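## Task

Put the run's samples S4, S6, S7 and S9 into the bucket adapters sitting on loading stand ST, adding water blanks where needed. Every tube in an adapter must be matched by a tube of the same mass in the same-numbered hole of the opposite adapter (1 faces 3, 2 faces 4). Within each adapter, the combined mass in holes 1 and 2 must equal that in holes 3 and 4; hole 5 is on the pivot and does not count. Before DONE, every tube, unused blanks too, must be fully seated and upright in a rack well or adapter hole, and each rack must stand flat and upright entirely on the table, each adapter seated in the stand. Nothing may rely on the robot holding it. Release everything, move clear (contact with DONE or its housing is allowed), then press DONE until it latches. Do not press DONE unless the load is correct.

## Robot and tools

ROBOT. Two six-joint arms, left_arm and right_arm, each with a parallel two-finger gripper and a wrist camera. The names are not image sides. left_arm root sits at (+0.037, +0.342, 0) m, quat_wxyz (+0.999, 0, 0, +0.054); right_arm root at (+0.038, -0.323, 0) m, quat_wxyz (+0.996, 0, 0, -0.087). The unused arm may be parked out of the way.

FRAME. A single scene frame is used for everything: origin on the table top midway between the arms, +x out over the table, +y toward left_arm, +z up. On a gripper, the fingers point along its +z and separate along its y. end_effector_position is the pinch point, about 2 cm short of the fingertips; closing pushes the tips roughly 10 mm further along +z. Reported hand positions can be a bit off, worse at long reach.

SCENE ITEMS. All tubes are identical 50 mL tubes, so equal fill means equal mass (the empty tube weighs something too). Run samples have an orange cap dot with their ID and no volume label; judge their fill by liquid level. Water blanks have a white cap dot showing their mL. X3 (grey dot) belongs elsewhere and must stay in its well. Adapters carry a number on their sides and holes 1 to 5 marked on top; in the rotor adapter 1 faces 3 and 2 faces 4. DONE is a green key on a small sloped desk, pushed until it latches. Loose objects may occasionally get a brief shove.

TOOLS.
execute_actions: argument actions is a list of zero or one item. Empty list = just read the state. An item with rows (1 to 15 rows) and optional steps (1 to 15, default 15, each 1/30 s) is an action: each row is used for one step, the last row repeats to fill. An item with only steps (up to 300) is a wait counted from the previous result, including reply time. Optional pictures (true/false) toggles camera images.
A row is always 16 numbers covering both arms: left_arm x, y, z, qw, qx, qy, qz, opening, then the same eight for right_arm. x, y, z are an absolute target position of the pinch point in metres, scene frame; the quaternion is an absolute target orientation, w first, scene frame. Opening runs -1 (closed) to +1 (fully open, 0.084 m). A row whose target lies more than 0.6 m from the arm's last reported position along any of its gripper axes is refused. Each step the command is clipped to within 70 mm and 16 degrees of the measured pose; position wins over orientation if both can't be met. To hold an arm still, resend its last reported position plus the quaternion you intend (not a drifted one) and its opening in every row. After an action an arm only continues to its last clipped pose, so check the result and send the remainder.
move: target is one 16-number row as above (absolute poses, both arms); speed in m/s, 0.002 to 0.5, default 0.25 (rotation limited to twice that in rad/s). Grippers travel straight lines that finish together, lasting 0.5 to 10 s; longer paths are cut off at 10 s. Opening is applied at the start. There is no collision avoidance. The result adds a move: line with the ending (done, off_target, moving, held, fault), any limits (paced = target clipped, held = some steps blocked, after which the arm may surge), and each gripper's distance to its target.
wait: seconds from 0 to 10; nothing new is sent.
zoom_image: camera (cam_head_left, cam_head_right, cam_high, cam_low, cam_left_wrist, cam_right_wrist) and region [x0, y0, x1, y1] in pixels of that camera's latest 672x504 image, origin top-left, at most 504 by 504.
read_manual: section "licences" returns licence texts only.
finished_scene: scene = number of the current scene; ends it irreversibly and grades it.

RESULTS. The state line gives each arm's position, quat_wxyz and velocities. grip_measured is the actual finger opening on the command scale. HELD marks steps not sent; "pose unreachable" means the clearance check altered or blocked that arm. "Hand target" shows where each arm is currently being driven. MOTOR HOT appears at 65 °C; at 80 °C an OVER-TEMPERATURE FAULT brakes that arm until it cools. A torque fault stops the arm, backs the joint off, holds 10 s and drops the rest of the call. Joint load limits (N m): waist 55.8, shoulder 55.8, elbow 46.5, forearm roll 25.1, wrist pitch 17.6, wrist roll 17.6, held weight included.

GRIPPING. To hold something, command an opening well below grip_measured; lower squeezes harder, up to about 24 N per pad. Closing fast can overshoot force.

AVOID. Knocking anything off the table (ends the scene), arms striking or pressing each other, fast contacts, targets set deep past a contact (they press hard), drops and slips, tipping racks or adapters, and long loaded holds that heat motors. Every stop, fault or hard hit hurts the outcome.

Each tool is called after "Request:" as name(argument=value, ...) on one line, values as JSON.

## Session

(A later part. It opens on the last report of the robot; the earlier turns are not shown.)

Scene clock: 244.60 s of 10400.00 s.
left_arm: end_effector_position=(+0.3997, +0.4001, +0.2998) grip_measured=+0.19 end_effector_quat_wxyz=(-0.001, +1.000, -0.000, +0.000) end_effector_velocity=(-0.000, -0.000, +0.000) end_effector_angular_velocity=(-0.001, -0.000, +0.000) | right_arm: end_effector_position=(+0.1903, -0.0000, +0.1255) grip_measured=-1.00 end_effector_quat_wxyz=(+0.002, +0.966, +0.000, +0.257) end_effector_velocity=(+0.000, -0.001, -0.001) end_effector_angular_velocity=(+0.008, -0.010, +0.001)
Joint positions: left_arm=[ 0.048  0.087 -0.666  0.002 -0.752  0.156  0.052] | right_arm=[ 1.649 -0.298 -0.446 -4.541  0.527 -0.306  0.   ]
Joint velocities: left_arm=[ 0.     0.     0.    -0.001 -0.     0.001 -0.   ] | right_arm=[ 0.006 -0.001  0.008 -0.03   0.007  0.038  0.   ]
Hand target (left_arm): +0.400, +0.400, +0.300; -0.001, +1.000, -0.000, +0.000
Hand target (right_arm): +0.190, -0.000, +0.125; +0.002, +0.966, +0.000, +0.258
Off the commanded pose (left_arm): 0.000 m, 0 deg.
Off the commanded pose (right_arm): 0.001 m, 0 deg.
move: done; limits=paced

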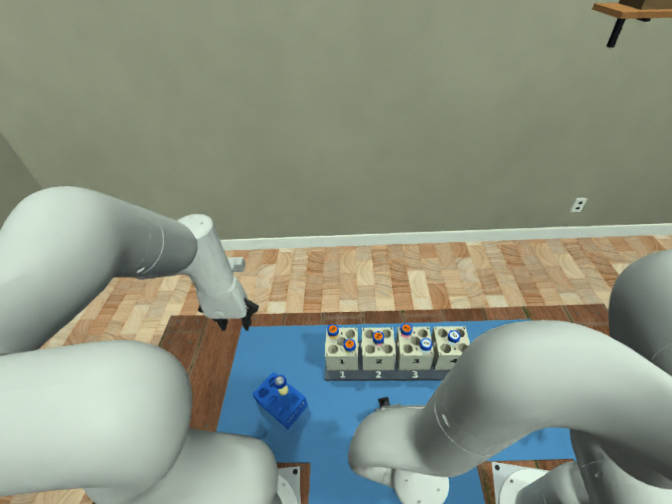

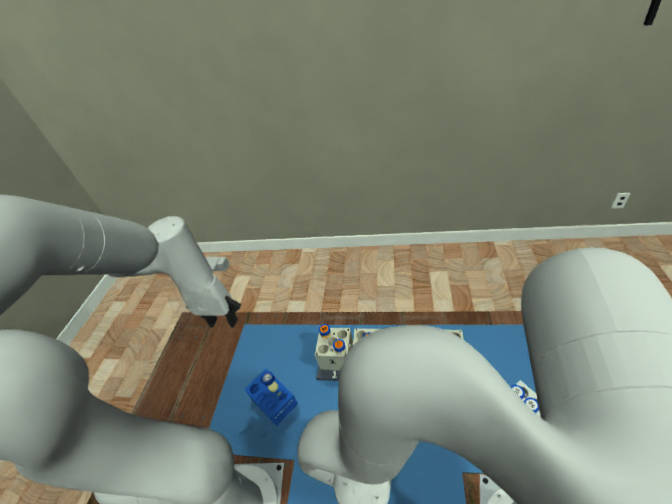

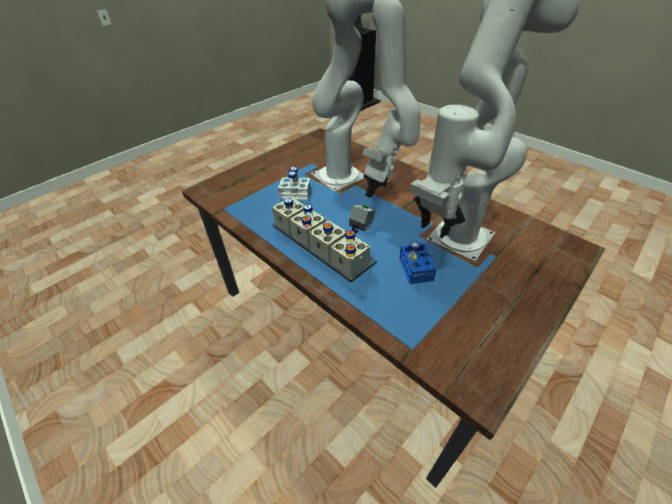

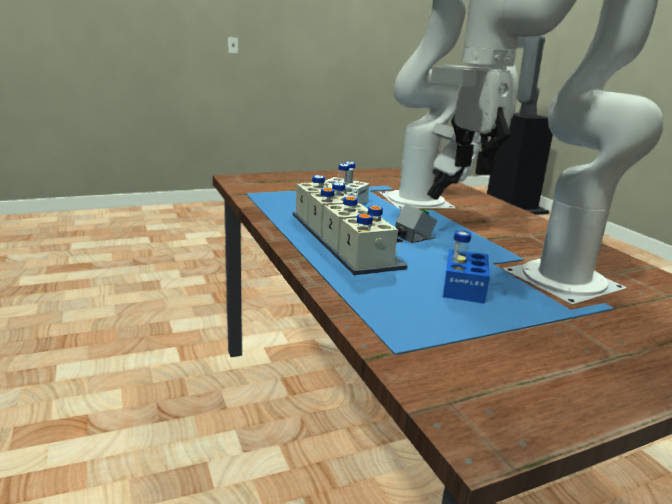

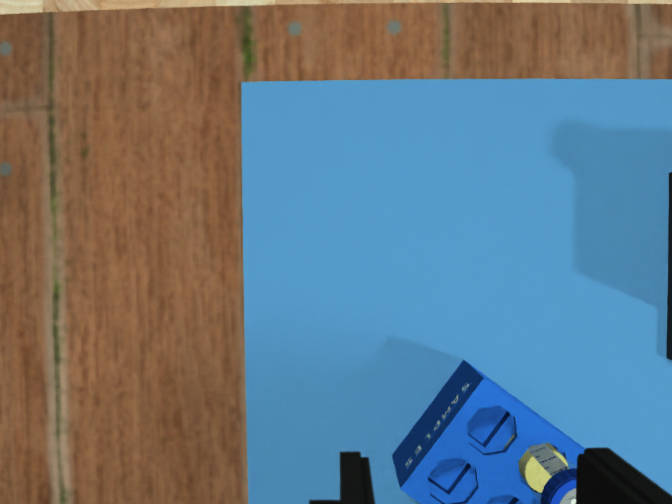

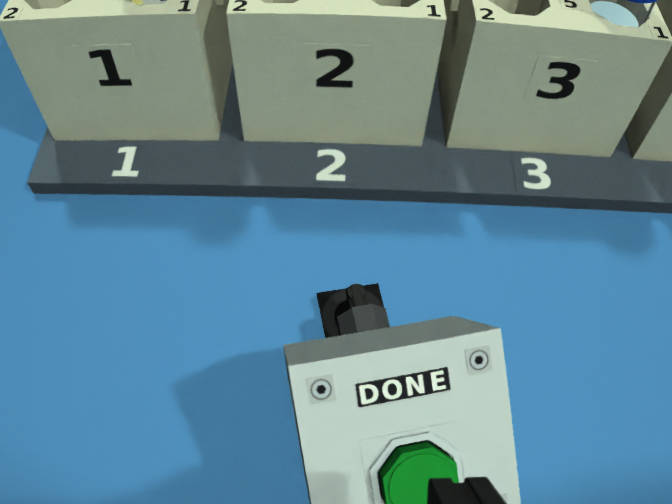

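Request:
move(target=[0.4,0.4,0.3,0,1,0,0,0.2,0.215,0.004,0.082,0,0.966,0,0.259,-1], speed=0.04)

Request:
execute_actions(actions=[])

Scene clock: 268.23 s of 10400.00 s.
left_arm: end_effector_position=(+0.4000, +0.4000, +0.3000) grip_measured=+0.19 end_effector_quat_wxyz=(-0.000, +1.000, +0.000, -0.000) end_effector_velocity=(+0.000, -0.000, +0.000) end_effector_angular_velocity=(-0.000, -0.001, -0.001) | right_arm: end_effector_position=(+0.2140, +0.0046, +0.0845) grip_measured=-1.00 end_effector_quat_wxyz=(-0.001, +0.966, -0.001, +0.259) end_effector_velocity=(-0.000, +0.000, -0.000) end_effector_angular_velocity=(-0.000, -0.001, +0.001)
Joint positions: left_arm=[ 0.049  0.086 -0.668  0.    -0.753  0.157  0.052] | right_arm=[ 1.581 -0.441 -0.476 -4.82   0.519 -0.064  0.   ]
Joint velocities: left_arm=[-0.001  0.001 -0.001 -0.001  0.     0.001 -0.   ] | right_arm=[ 0.001 -0.    -0.     0.     0.001 -0.    -0.   ]
After step 90, 19.33 s passed at rest.
move: unfinished (the scene ended)
The task's run has ended: the event that ends the task has happened. This ends this scene only. If you have not yet called finished_scene for this scene, call it to go on to the next scene.

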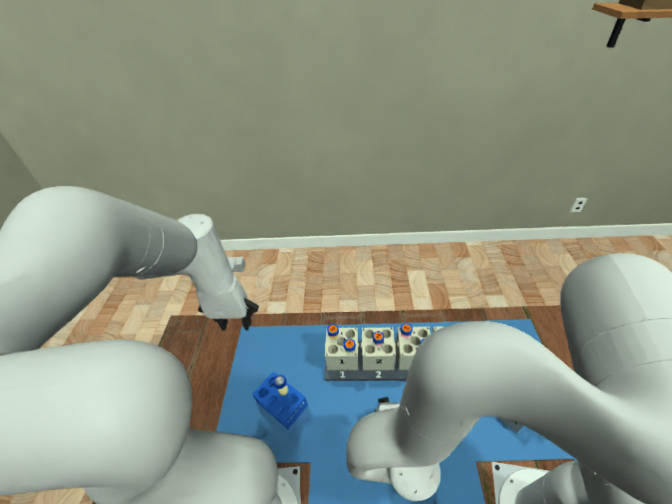

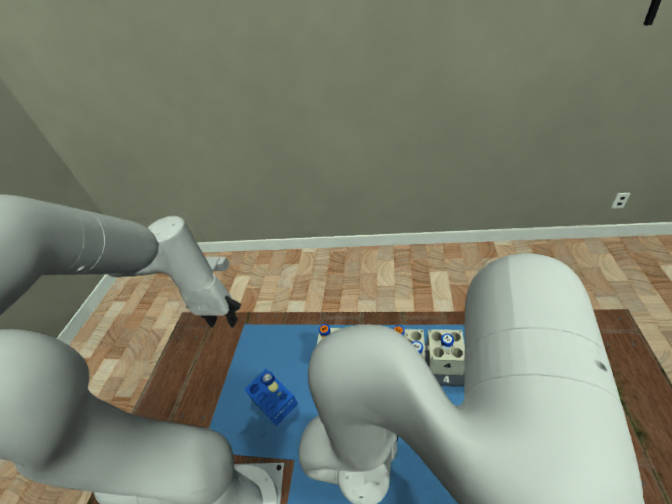

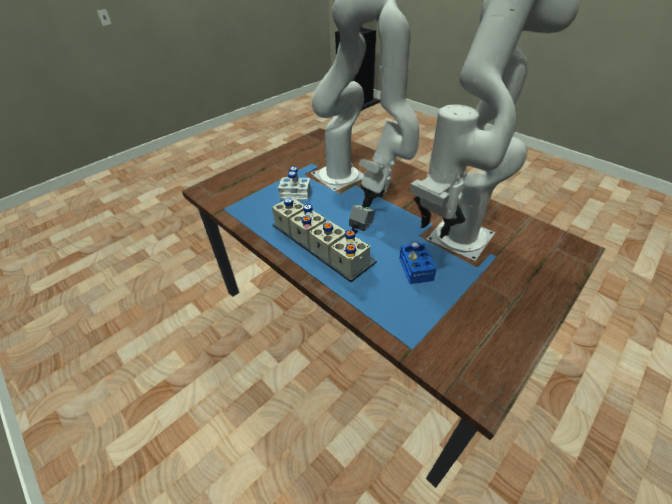

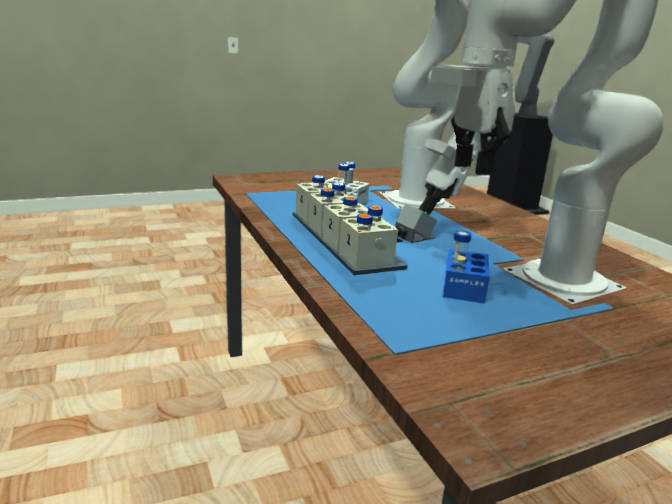

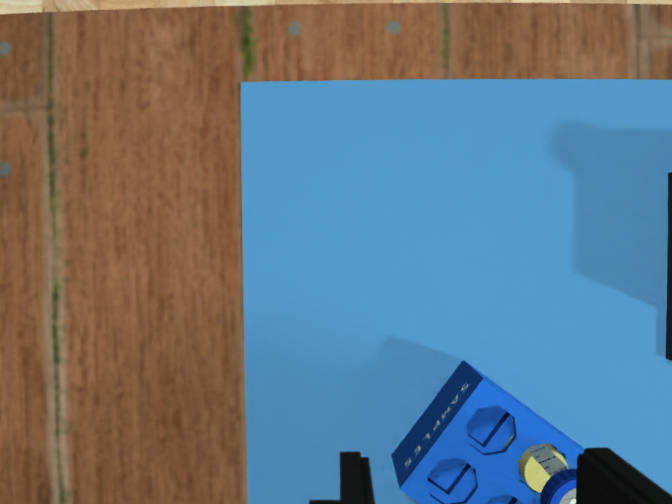

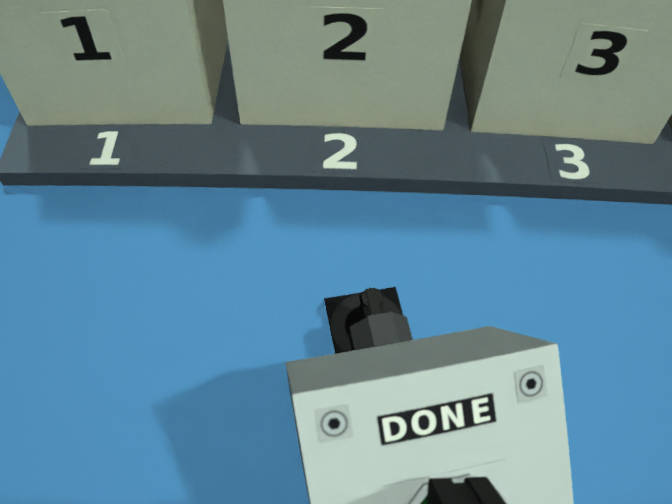

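The task's run has ended: the event that ends the task has happened. This scene is finished. If you have not yet called finished_scene for this scene, call it to go on to the next scene.

Request:
finished_scene(scene=1)

The scene is finished: the task was done.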